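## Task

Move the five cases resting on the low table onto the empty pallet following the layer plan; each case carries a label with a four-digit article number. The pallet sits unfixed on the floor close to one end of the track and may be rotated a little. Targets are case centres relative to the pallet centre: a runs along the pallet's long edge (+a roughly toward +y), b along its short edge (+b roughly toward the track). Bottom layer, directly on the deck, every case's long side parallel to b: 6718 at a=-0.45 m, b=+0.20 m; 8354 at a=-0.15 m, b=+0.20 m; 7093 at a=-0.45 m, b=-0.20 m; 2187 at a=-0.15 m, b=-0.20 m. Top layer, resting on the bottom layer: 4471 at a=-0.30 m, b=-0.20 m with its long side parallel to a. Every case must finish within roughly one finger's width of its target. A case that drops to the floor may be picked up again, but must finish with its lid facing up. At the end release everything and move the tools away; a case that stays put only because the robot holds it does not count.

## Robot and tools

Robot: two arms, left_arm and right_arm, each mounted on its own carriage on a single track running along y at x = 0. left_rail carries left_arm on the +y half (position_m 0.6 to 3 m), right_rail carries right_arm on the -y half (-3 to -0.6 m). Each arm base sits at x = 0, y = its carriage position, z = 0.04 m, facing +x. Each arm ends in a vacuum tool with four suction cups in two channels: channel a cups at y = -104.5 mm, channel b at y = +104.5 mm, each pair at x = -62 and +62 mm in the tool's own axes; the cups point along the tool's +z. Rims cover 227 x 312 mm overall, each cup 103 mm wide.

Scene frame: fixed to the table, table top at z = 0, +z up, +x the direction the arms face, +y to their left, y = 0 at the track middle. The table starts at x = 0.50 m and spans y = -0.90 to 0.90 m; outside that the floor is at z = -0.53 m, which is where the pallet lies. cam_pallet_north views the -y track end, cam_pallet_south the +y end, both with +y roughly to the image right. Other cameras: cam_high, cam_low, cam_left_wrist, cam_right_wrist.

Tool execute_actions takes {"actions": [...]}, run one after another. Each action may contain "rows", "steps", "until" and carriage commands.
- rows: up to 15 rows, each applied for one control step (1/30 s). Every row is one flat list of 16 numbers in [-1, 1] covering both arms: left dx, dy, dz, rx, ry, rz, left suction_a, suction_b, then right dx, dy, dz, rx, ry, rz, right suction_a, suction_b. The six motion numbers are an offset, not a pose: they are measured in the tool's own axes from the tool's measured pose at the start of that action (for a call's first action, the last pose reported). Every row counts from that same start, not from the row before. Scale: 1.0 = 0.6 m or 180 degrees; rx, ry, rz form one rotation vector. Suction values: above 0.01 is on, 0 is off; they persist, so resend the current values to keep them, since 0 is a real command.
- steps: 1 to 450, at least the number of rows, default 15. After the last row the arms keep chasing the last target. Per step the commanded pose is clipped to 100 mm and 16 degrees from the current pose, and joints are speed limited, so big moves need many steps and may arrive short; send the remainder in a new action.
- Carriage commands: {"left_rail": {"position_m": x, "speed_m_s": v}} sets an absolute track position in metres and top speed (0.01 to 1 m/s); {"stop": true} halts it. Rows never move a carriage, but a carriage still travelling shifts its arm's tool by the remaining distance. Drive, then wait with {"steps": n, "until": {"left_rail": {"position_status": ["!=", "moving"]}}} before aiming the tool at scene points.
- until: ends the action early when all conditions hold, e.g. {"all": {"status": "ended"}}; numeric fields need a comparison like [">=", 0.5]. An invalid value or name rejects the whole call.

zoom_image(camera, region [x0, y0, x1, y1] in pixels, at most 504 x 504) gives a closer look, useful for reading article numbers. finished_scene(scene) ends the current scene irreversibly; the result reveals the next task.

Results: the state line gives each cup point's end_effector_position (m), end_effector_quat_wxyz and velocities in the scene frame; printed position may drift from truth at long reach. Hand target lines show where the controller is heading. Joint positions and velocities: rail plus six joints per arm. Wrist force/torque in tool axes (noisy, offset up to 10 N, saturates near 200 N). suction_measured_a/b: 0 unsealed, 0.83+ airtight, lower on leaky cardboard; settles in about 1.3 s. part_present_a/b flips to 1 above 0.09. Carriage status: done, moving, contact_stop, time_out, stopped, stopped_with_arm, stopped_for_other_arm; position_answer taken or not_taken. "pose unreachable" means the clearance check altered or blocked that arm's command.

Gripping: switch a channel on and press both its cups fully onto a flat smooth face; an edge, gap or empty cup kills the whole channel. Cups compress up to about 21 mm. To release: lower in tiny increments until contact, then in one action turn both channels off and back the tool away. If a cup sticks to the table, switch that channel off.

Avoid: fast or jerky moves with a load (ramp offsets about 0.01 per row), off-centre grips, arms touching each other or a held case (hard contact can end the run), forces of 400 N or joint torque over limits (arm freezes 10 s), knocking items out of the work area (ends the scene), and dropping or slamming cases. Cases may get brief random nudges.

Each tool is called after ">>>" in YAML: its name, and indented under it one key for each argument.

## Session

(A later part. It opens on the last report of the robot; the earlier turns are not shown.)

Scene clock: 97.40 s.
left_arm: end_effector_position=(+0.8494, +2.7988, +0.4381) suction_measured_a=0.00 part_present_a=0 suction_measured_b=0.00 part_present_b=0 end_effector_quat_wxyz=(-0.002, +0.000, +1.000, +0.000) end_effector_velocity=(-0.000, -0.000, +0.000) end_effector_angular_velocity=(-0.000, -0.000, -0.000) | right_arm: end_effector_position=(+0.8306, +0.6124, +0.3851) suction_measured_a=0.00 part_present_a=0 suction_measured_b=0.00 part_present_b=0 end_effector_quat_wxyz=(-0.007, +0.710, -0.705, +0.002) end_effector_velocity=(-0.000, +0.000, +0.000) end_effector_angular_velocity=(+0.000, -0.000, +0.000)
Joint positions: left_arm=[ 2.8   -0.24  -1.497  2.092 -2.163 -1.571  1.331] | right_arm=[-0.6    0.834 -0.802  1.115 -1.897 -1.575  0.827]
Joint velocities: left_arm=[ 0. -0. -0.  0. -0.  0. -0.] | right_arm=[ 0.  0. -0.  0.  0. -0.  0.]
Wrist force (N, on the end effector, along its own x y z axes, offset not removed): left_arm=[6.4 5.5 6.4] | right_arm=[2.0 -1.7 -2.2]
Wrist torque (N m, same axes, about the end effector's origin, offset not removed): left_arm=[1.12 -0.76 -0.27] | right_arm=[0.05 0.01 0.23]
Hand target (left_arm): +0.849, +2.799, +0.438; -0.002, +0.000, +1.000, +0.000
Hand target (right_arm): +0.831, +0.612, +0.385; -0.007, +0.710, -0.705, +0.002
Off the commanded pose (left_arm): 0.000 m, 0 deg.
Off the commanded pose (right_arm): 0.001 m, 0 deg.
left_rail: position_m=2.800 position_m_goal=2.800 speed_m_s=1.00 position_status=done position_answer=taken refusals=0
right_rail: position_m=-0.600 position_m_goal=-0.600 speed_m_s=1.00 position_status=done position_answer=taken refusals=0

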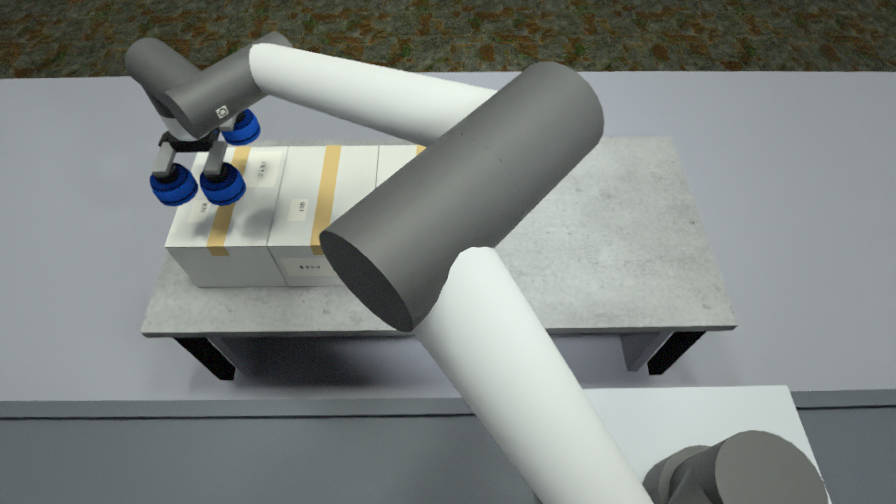

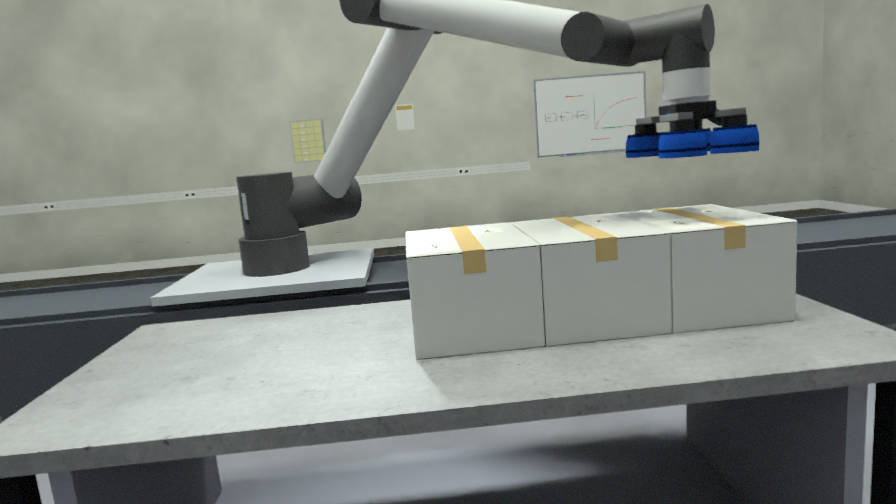

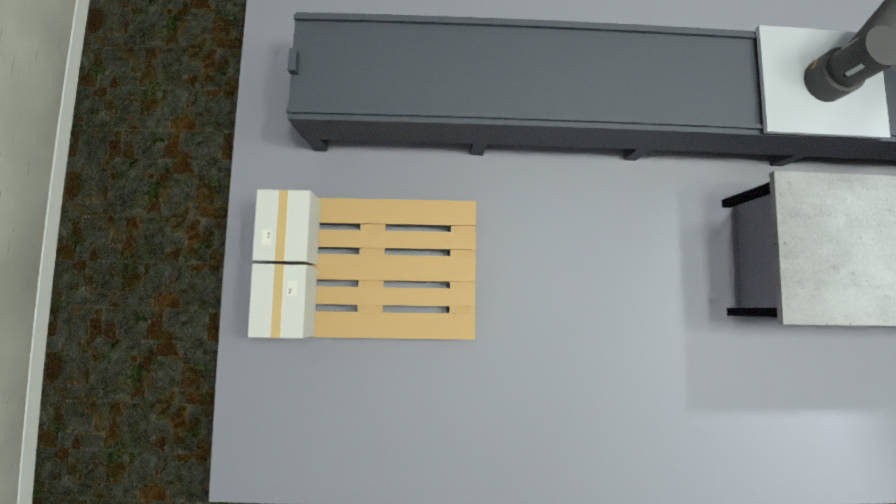

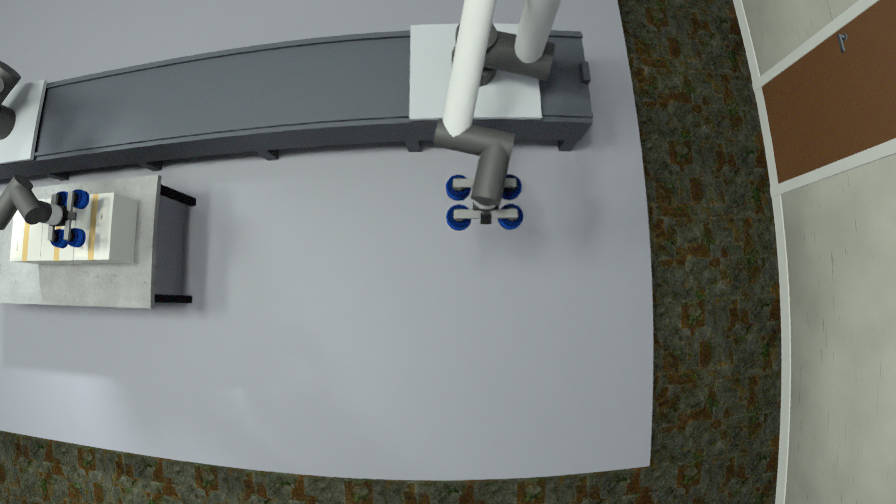

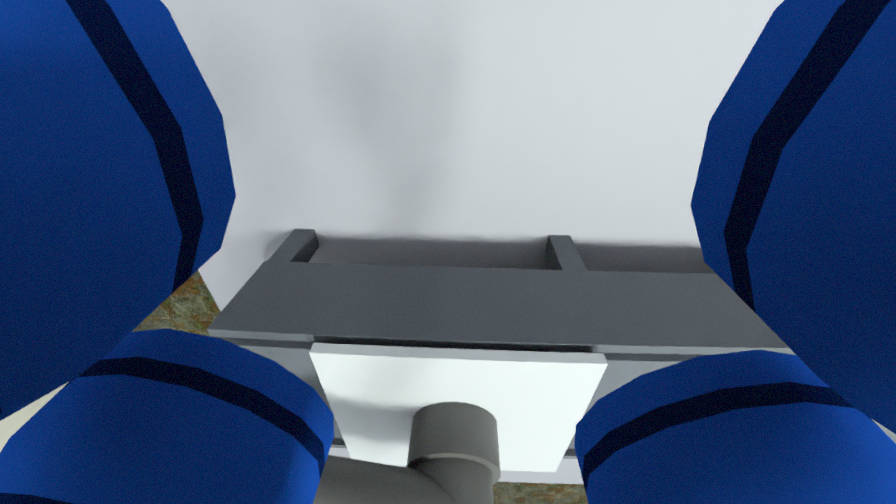

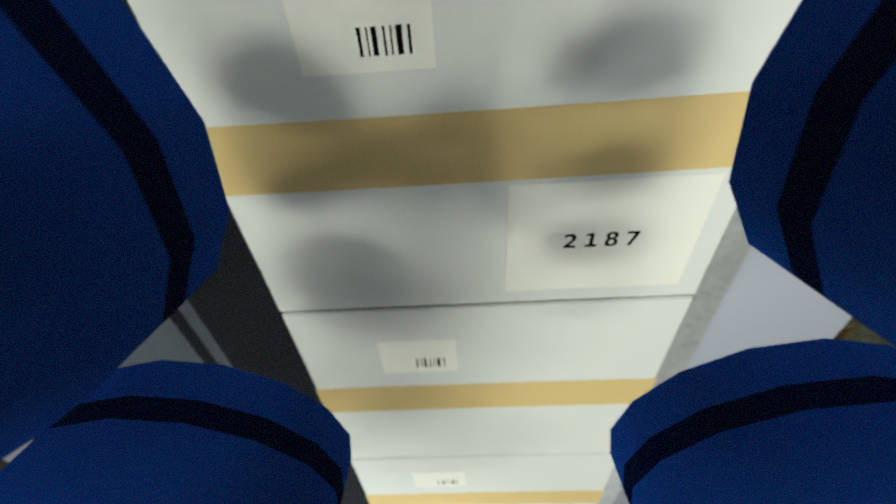

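>>> execute_actions:
  actions:
    - {"rows":[[0,0,0,0,0,0,0,0,-0.018,-0.021,0.272,-0.004,0.0022,0.0022,1,1]],"steps":27}
    - {"rows":[[0,0,0,0,0,0,0,0,-0.01,0,-0.01,0,0,0,1,1],[0,0,0,0,0,0,0,0,-0.02,0,-0.03,0,0,0,1,1],[0,0,0,0,0,0,0,0,-0.025,0,-0.06,0,0,0,1,1],[0,0,0,0,0,0,0,0,-0.025,0,-0.1,0,0,0,1,1],[0,0,0,0,0,0,0,0,-0.025,0,-0.43,0,0,0,1,1]],"steps":23}
    - {"right_rail":{"position_m":-3.0},"steps":1}

Scene clock: 105.50 s.
left_arm: end_effector_position=(+0.8494, +2.7988, +0.4381) suction_measured_a=0.00 part_present_a=0 suction_measured_b=0.00 part_present_b=0 end_effector_quat_wxyz=(-0.002, +0.000, +1.000, +0.000) end_effector_velocity=(-0.000, +0.000, -0.000) end_effector_angular_velocity=(+0.000, +0.000, -0.000) | right_arm: end_effector_position=(+0.8451, +0.6385, +0.4766) suction_measured_a=1.00 part_present_a=1 suction_measured_b=1.00 part_present_b=1 end_effector_quat_wxyz=(-0.000, +0.707, -0.707, -0.000) end_effector_velocity=(+0.002, -0.006, +0.036) end_effector_angular_velocity=(-0.007, +0.006, +0.000)
Joint positions: left_arm=[ 2.8   -0.24  -1.497  2.092 -2.163 -1.571  1.331] | right_arm=[-0.6    0.837 -0.788  0.957 -1.741 -1.57   0.837]
Joint velocities: left_arm=[ 0. -0. -0.  0.  0.  0.  0.] | right_arm=[-0.01   0.001 -0.    -0.052  0.061 -0.001  0.001]
Wrist force (N, on the end effector, along its own x y z axes, offset not removed): left_arm=[-0.4 0.9 8.1] | right_arm=[3.7 -0.9 -26.5]
Wrist torque (N m, same axes, about the end effector's origin, offset not removed): left_arm=[0.44 -0.05 -0.25] | right_arm=[2.65 -0.81 0.17]
Hand target (left_arm): +0.849, +2.799, +0.438; -0.002, +0.000, +1.000, +0.000
Hand target (right_arm): +0.845, +0.637, +0.481; +0.000, +0.707, -0.707, -0.000
Off the commanded pose (left_arm): 0.000 m, 0 deg.
Off the commanded pose (right_arm): 0.004 m, 0 deg.
left_rail: position_m=2.800 position_m_goal=2.800 speed_m_s=1.00 position_status=done position_answer=taken refusals=0
right_rail: position_m=-0.600 position_m_goal=-3.000 speed_m_s=1.00 position_status=moving position_answer=taken refusals=0

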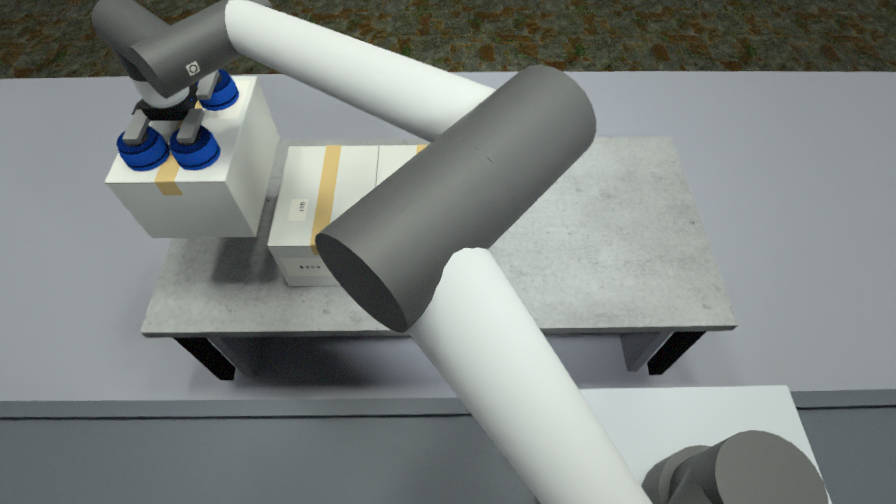

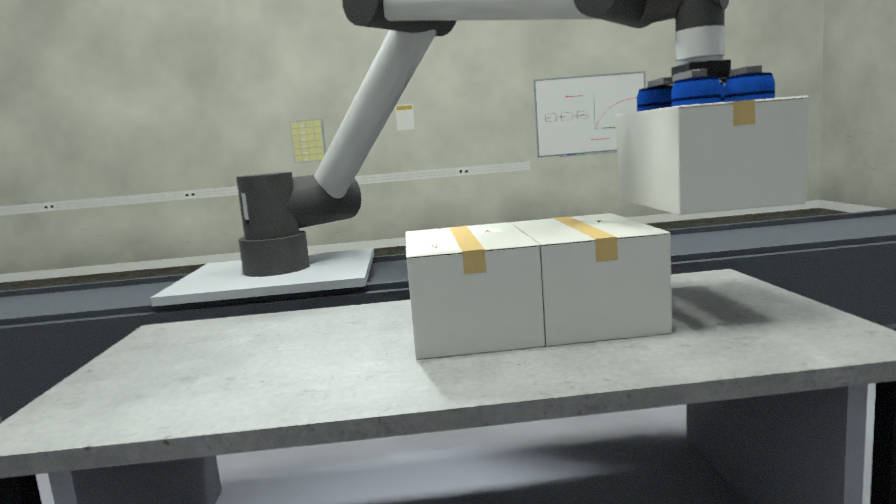

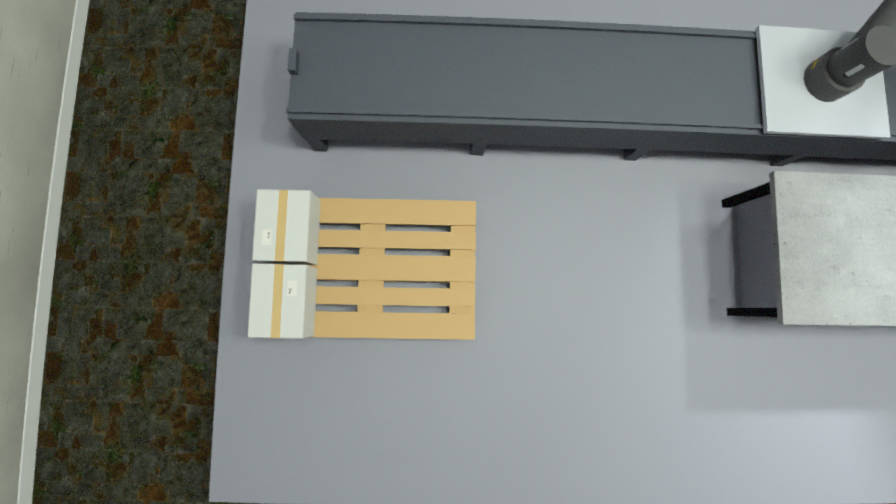

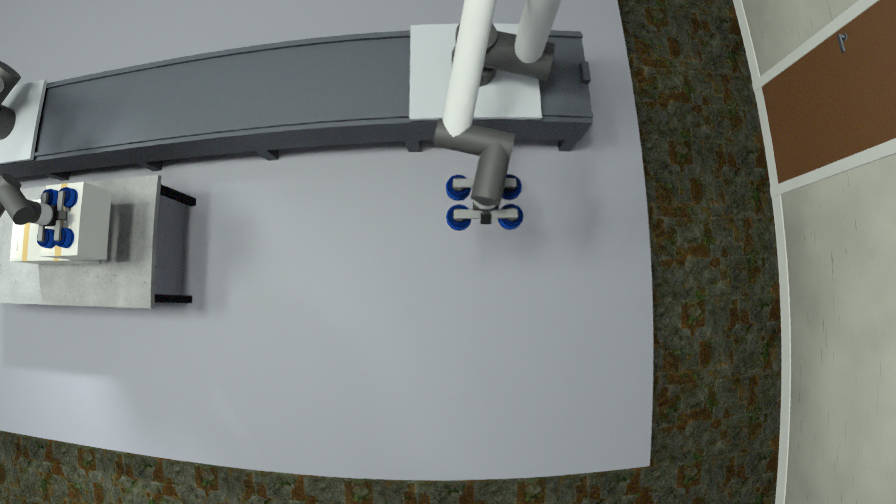

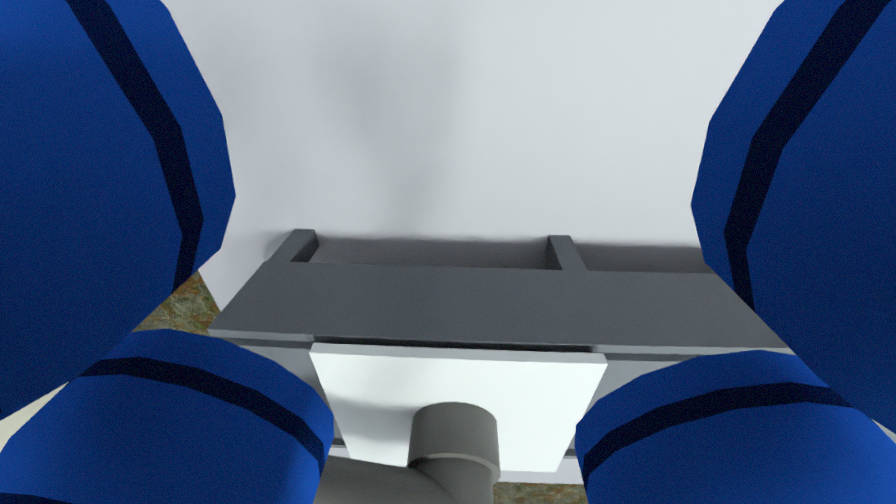

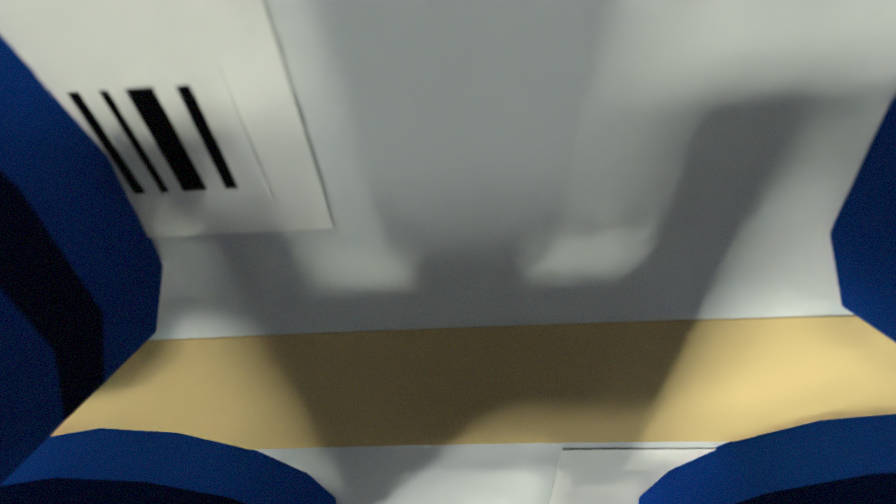

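>>> execute_actions:
  actions:
    - {"rows":[[0,0,0,0,0,0,0,0,0.04,-0.01,0.01,0,0,0,1,1],[0,0,0,0,0,0,0,0,0.09,-0.025,0.04,0,0,0,1,1],[0,0,0,0,0,0,0,0,1,-0.268,0.452,0,0,-0.001,1,1]],"steps":38}
    - {"rows":[[0,0,0,0,0,0,0,0,1,-0.268,0.452,0,0,0,1,1]],"steps":38}

Scene clock: 113.70 s.
left_arm: end_effector_position=(+0.8494, +2.7988, +0.4381) suction_measured_a=0.00 part_present_a=0 suction_measured_b=0.00 part_present_b=0 end_effector_quat_wxyz=(-0.002, +0.000, +1.000, +0.000) end_effector_velocity=(-0.000, +0.000, +0.000) end_effector_angular_velocity=(-0.000, -0.000, +0.000) | right_arm: end_effector_position=(+1.1393, -2.8868, -0.0316) suction_measured_a=1.00 part_present_a=1 suction_measured_b=1.00 part_present_b=1 end_effector_quat_wxyz=(+0.004, +0.707, -0.708, -0.001) end_effector_velocity=(+0.079, -0.200, -0.095) end_effector_angular_velocity=(+0.008, -0.005, +0.007)
Joint positions: left_arm=[ 2.8   -0.24  -1.497  2.092 -2.163 -1.571  1.331] | right_arm=[-3.    -0.076 -0.791  1.839 -2.613 -1.576 -0.075]
Joint velocities: left_arm=[ 0.  0. -0.  0. -0.  0. -0.] | right_arm=[ 0.    -0.173  0.135 -0.096 -0.044  0.007 -0.18 ]
Wrist force (N, on the end effector, along its own x y z axes, offset not removed): left_arm=[1.8 3.8 8.7] | right_arm=[21.7 -5.8 -18.0]
Wrist torque (N m, same axes, about the end effector's origin, offset not removed): left_arm=[0.70 0.06 -0.46] | right_arm=[3.36 0.27 -0.19]
Hand target (left_arm): +0.849, +2.799, +0.438; -0.002, +0.000, +1.000, +0.000
Hand target (right_arm): +1.149, -2.909, -0.042; +0.003, +0.707, -0.707, -0.001
Off the commanded pose (left_arm): 0.000 m, 0 deg.
Off the commanded pose (right_arm): 0.027 m, 0 deg.
left_rail: position_m=2.800 position_m_goal=2.800 speed_m_s=1.00 position_status=done position_answer=taken refusals=0
right_rail: position_m=-3.000 position_m_goal=-3.000 speed_m_s=1.00 position_status=done position_answer=taken refusals=0

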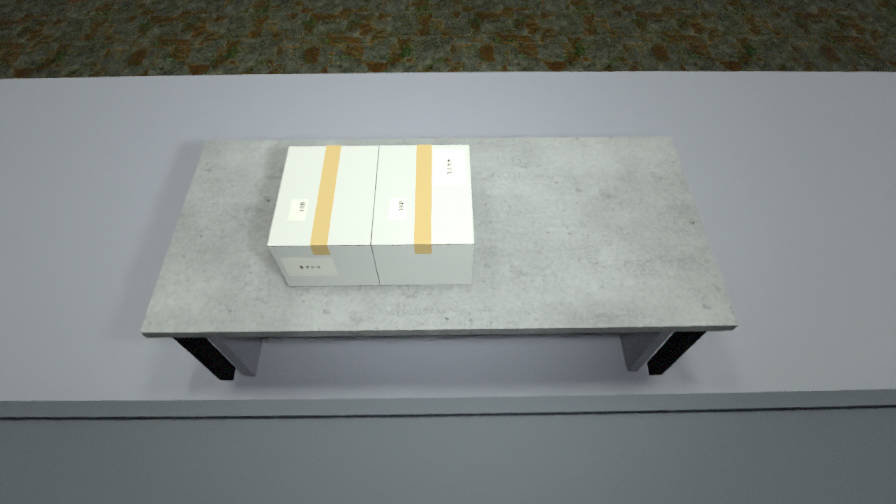

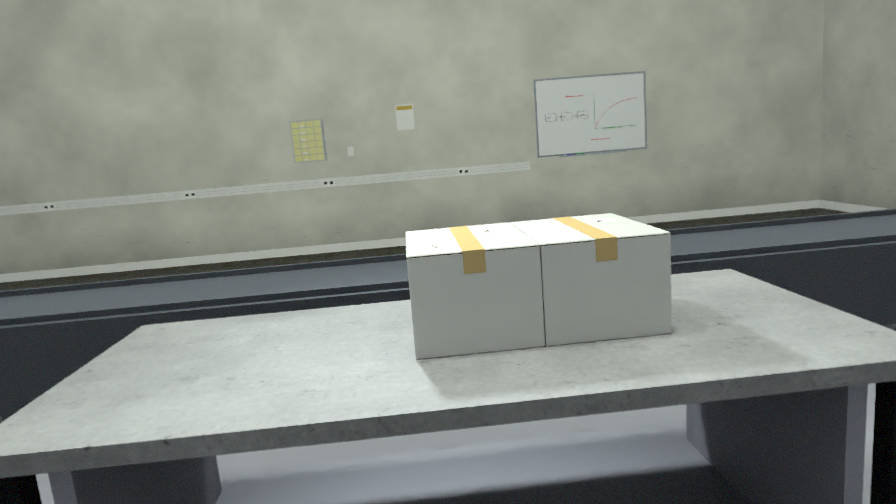

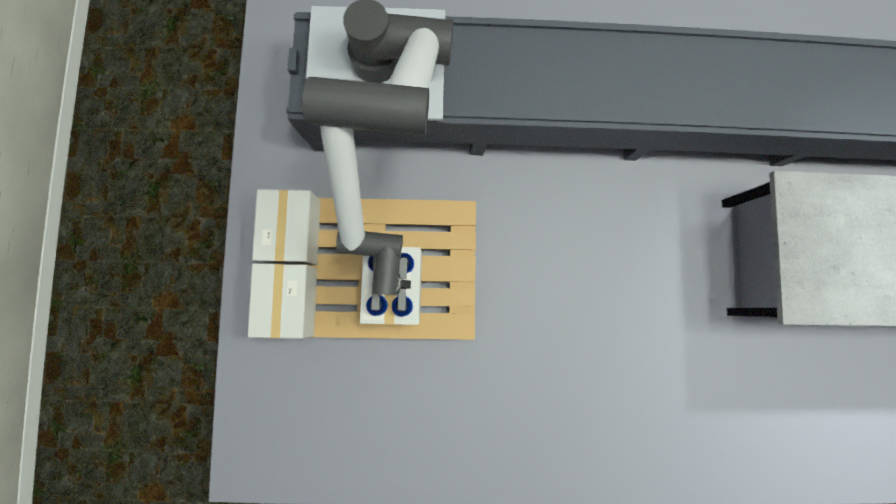

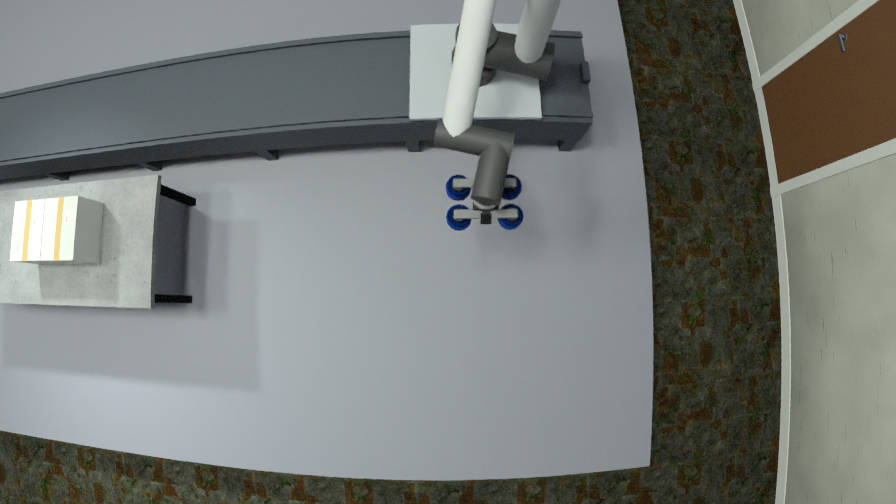

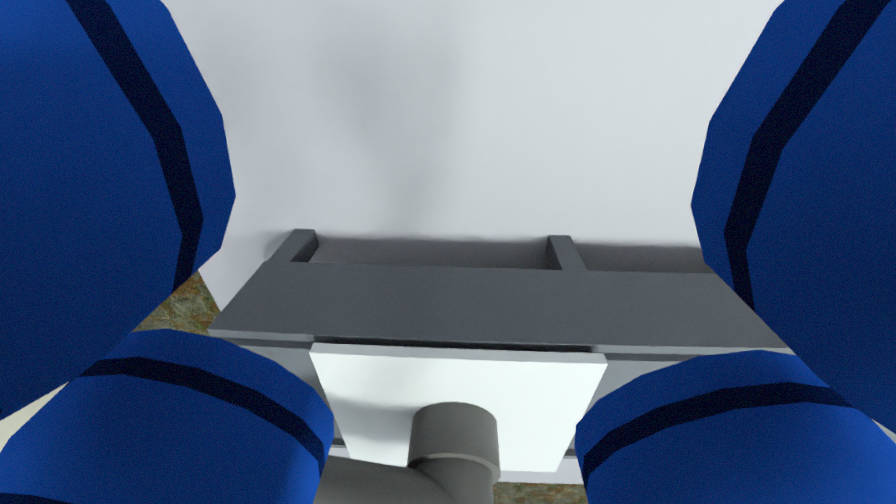

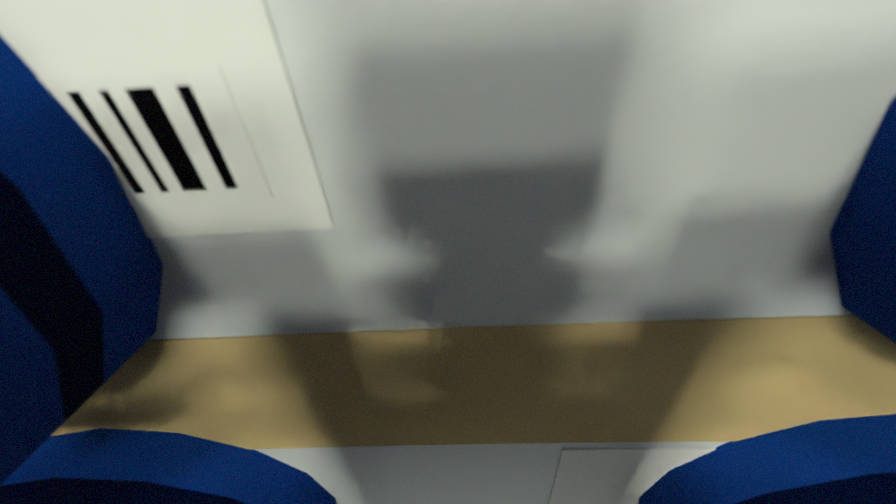

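>>> execute_actions:
  actions:
    - {"rows":[[0,0,0,0,0,0,0,0,0.503,-0.149,0.231,0.0022,-0.0014,-0.0013,1,1]],"steps":28}

>>> zoom_image:
  camera: "cam_pallet_north"
  region: [270,220,410,360]

Scene clock: 117.07 s.
left_arm: end_effector_position=(+0.8494, +2.7988, +0.4381) suction_measured_a=0.00 part_present_a=0 suction_measured_b=0.00 part_present_b=0 end_effector_quat_wxyz=(-0.002, +0.000, +1.000, +0.000) end_effector_velocity=(+0.000, -0.000, -0.000) end_effector_angular_velocity=(+0.000, +0.000, -0.000) | right_arm: end_effector_position=(+1.2261, -3.1879, -0.1687) suction_measured_a=1.00 part_present_a=1 suction_measured_b=1.00 part_present_b=1 end_effector_quat_wxyz=(-0.000, +0.708, -0.706, +0.000) end_effector_velocity=(+0.008, -0.013, -0.007) end_effector_angular_velocity=(+0.000, +0.000, +0.001)
Joint positions: left_arm=[ 2.8   -0.24  -1.497  2.092 -2.163 -1.571  1.331] | right_arm=[-3.    -0.315 -0.594  1.664 -2.641 -1.57  -0.318]
Joint velocities: left_arm=[ 0. -0.  0. -0.  0. -0.  0.] | right_arm=[ 0.    -0.008  0.013 -0.019  0.006  0.    -0.009]
Wrist force (N, on the end effector, along its own x y z axes, offset not removed): left_arm=[-1.5 -3.5 3.4] | right_arm=[5.6 -3.6 -25.1]
Wrist torque (N m, same axes, about the end effector's origin, offset not removed): left_arm=[-0.35 0.33 -0.32] | right_arm=[2.51 -0.90 0.06]
Hand target (left_arm): +0.849, +2.799, +0.438; -0.002, +0.000, +1.000, +0.000
Hand target (right_arm): +1.227, -3.189, -0.170; -0.000, +0.708, -0.706, +0.000
Off the commanded pose (left_arm): 0.000 m, 0 deg.
Off the commanded pose (right_arm): 0.002 m, 0 deg.
left_rail: position_m=2.800 position_m_goal=2.800 speed_m_s=1.00 position_status=done position_answer=taken refusals=0
right_rail: position_m=-3.000 position_m_goal=-3.000 speed_m_s=1.00 position_status=done position_answer=taken refusals=0

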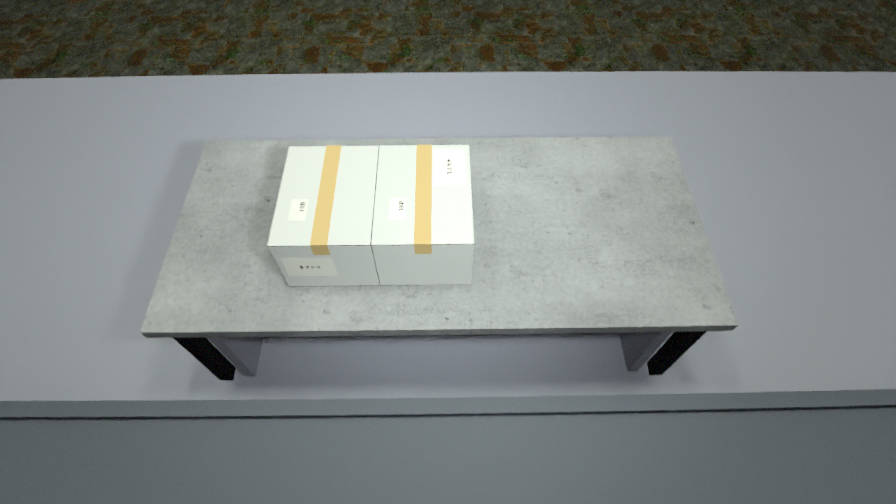

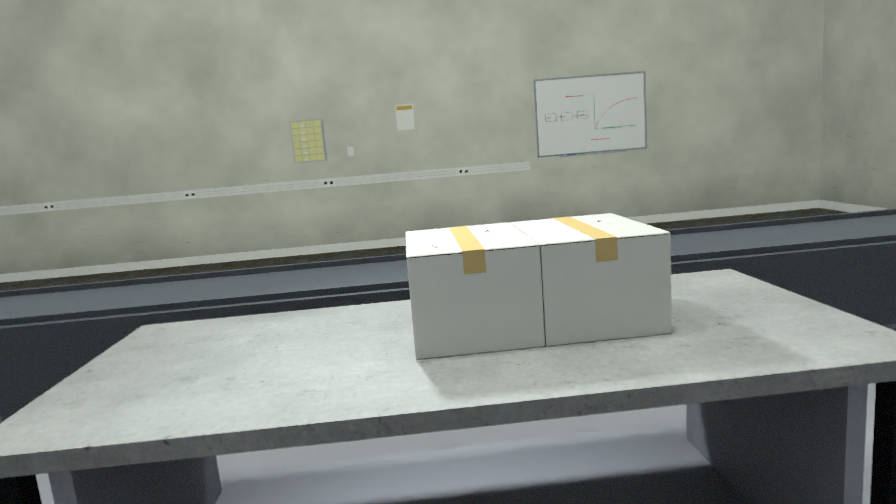

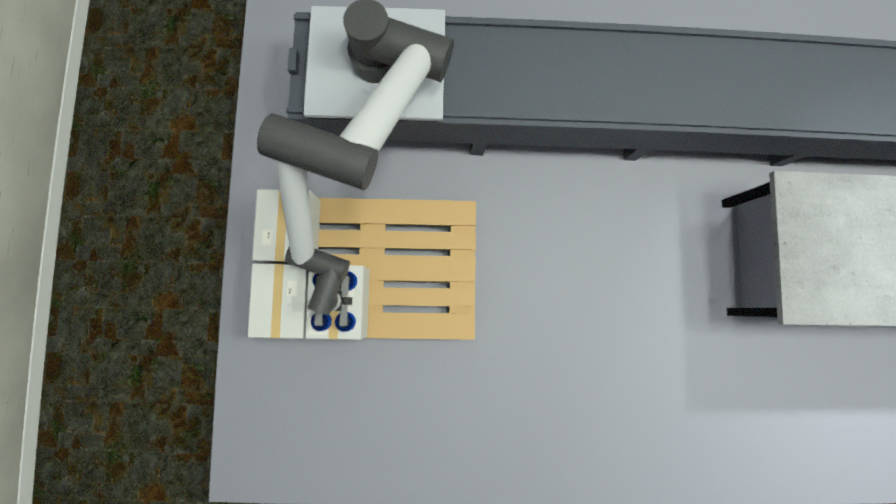

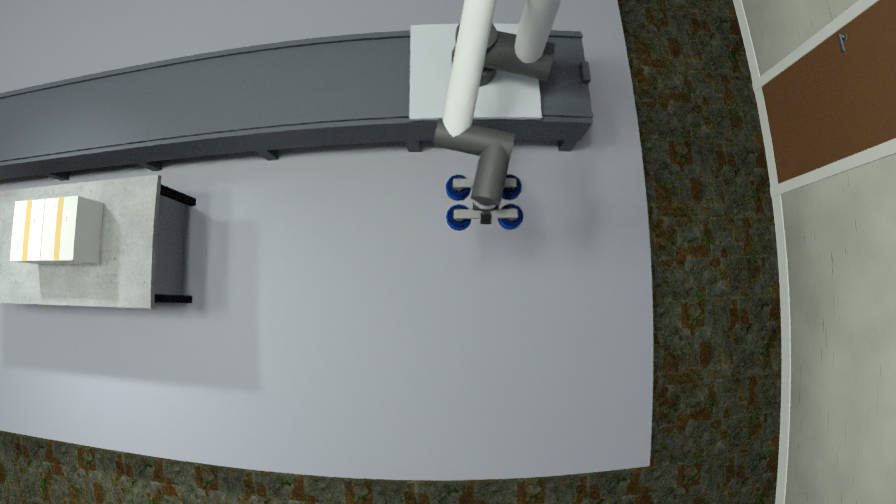

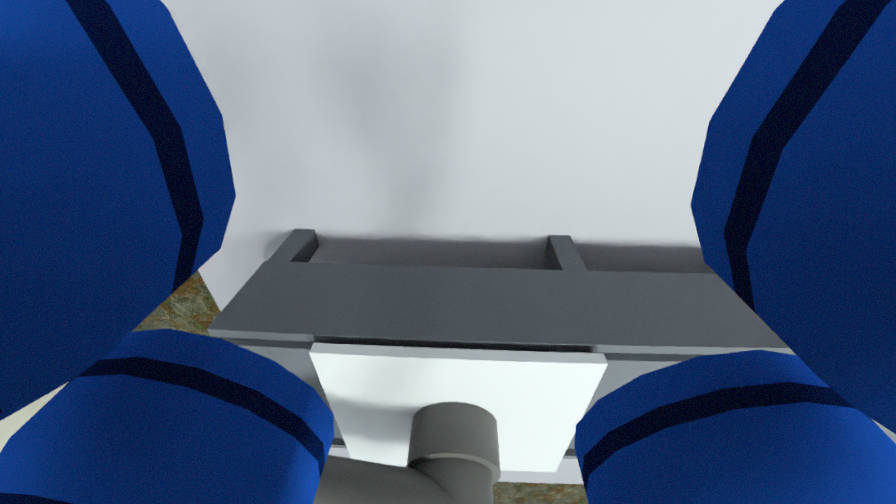

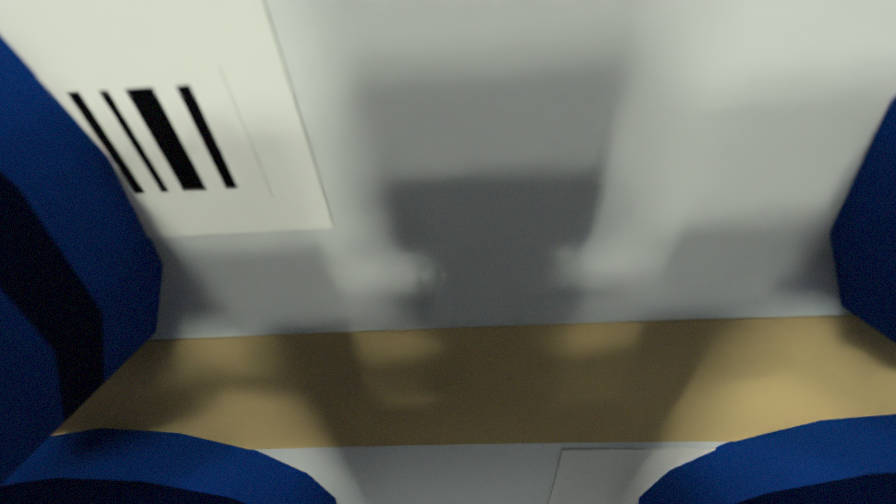

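Region (270, 220, 410, 360) of cam_pallet_north's 896x504 image, scaled by 3.600, with more detail than that image has.

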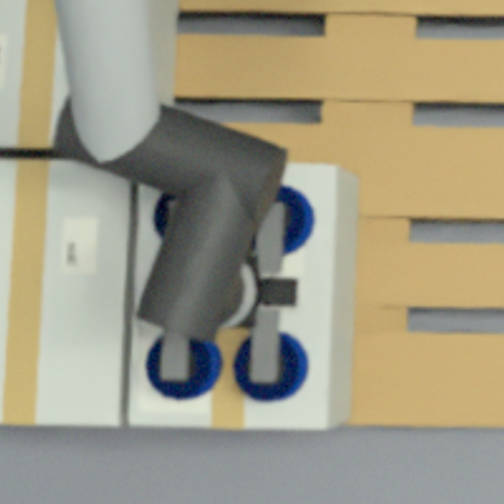

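>>> execute_actions:
  actions:
    - {"rows":[[0,0,0,0,0,0,0,0,0.002,0,0.0145,0,0,0,1,1]],"steps":9}
    - {"rows":[[0,0,0,0,0,0,0,0,0,0,-0.003,0,0,0,0,0],[0,0,0,0,0,0,0,0,0,0,-0.007,0,0,0,0,0],[0,0,0,0,0,0,0,0,0,0,-0.012,0,0,0,0,0],[0,0,0,0,0,0,0,0,0,0,-0.018,0,0,0,0,0],[0,0,0,0,0,0,0,0,0,0,-0.025,0,0,0,0,0],[0,0,0,0,0,0,0,0,0,0,-0.035,0,0,0,0,0],[0,0,0,0,0,0,0,0,0,0,-0.045,0,0,0,0,0],[0,0,0,0,0,0,0,0,0,0,-0.06,0,0,0,0,0],[0,0,0,0,0,0,0,0,0,0,-0.08,0,0,0,0,0],[0,0,0,0,0,0,0,0,0,0,-0.12,0,0,0,0,0]],"steps":13}
    - {"rows":[[0,0,0,0,0,0,0,0,-0.46,0.2,-0.23,0,0,0.001,0,0]],"steps":19}
    - {"right_rail":{"position_m":-0.6},"rows":[[0,0,0,0,0,0,0,0,-1,0.45,-0.5,0,0,0,0,0]],"steps":43}

Scene clock: 125.83 s.
left_arm: end_effector_position=(+0.8494, +2.7988, +0.4381) suction_measured_a=0.00 part_present_a=0 suction_measured_b=0.00 part_present_b=0 end_effector_quat_wxyz=(-0.002, +0.000, +1.000, +0.000) end_effector_velocity=(-0.000, +0.000, +0.000) end_effector_angular_velocity=(-0.000, -0.000, +0.000) | right_arm: end_effector_position=(+0.8533, -1.2003, +0.2892) suction_measured_a=0.00 part_present_a=0 suction_measured_b=0.00 part_present_b=0 end_effector_quat_wxyz=(-0.002, +0.708, -0.706, -0.000) end_effector_velocity=(-0.044, +1.123, +0.057) end_effector_angular_velocity=(-0.013, +0.011, -0.010)
Joint positions: left_arm=[ 2.8   -0.24  -1.497  2.092 -2.163 -1.571  1.331] | right_arm=[-1.846  0.458 -1.154  1.887 -2.307 -1.569  0.456]
Joint velocities: left_arm=[ 0.  0. -0.  0. -0. -0. -0.] | right_arm=[ 1.     0.126 -0.008 -0.098  0.121 -0.007  0.136]
Wrist force (N, on the end effector, along its own x y z axes, offset not removed): left_arm=[-0.5 -2.1 6.9] | right_arm=[1.0 -1.4 -6.8]
Wrist torque (N m, same axes, about the end effector's origin, offset not removed): left_arm=[0.11 0.51 -0.01] | right_arm=[0.00 0.37 0.16]
Hand target (left_arm): +0.849, +2.799, +0.438; -0.002, +0.000, +1.000, +0.000
Hand target (right_arm): +0.849, -1.140, +0.296; -0.001, +0.708, -0.707, -0.000
Off the commanded pose (left_arm): 0.000 m, 0 deg.
Off the commanded pose (right_arm): 0.016 m, 0 deg.
left_rail: position_m=2.800 position_m_goal=2.800 speed_m_s=1.00 position_status=done position_answer=taken refusals=0
right_rail: position_m=-1.846 position_m_goal=-0.600 speed_m_s=1.00 position_status=moving position_answer=taken refusals=0

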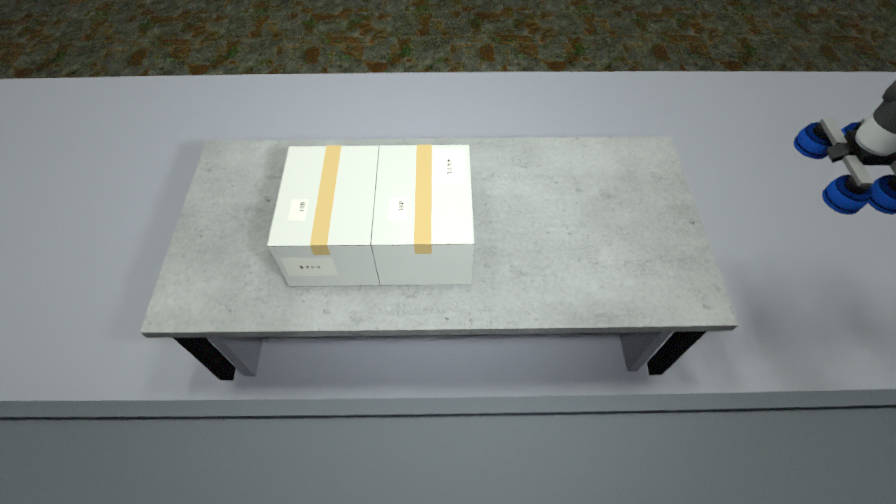

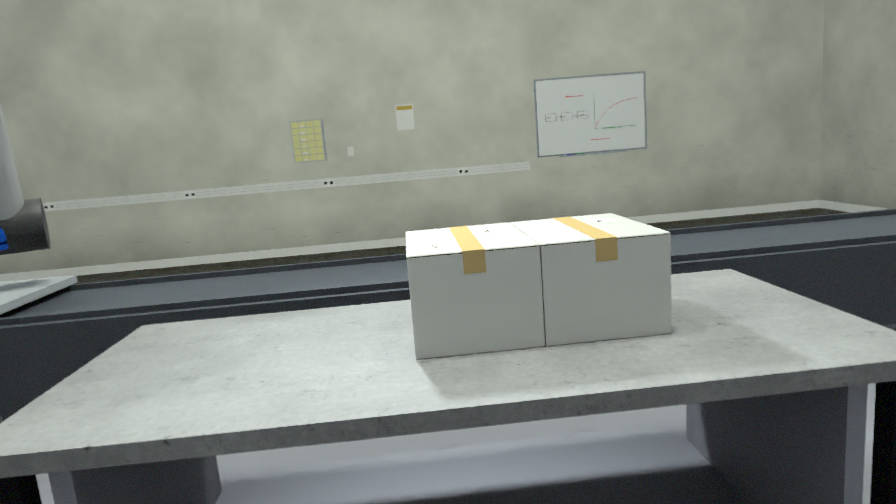

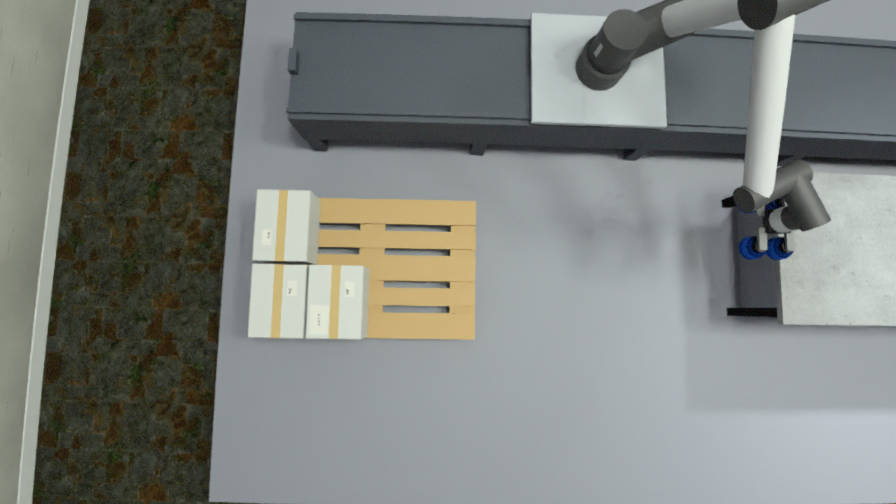

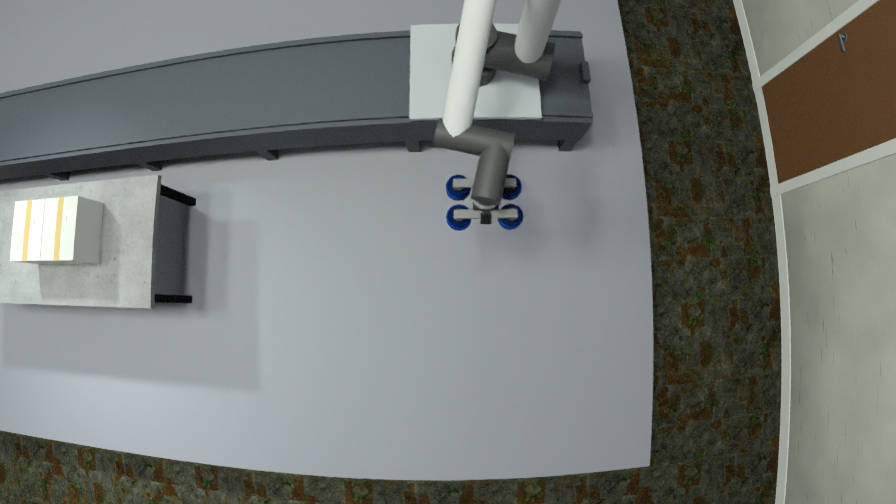

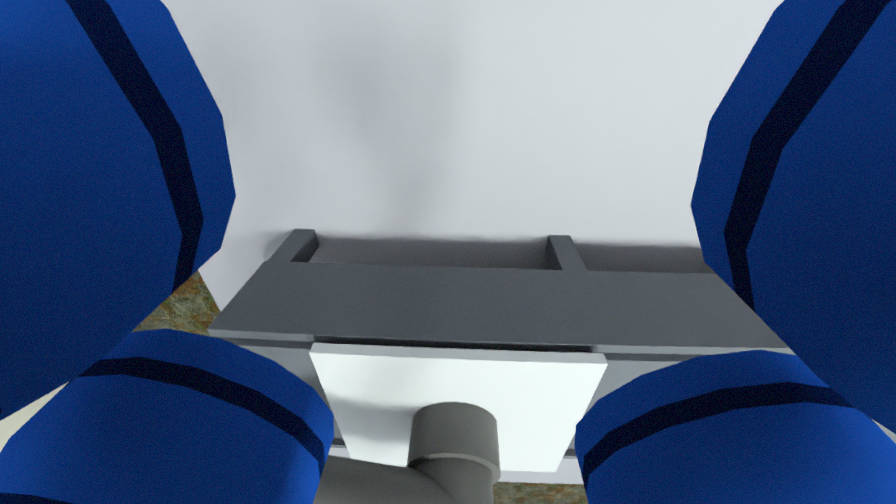

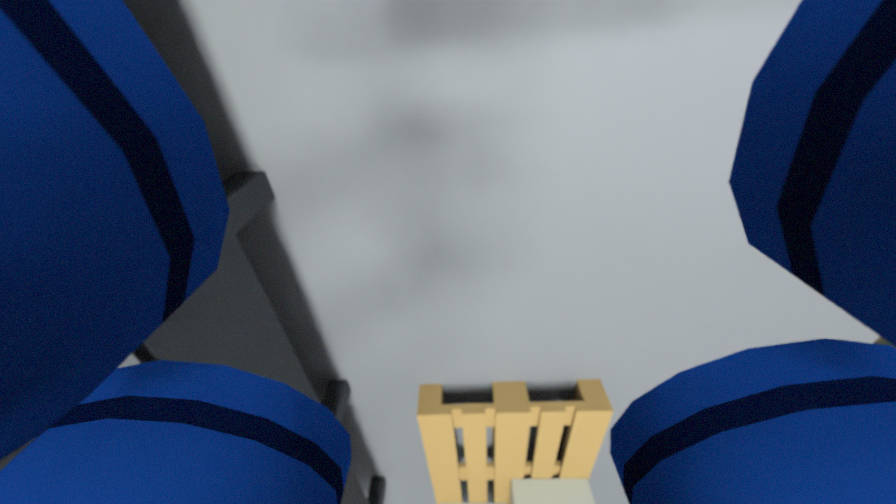

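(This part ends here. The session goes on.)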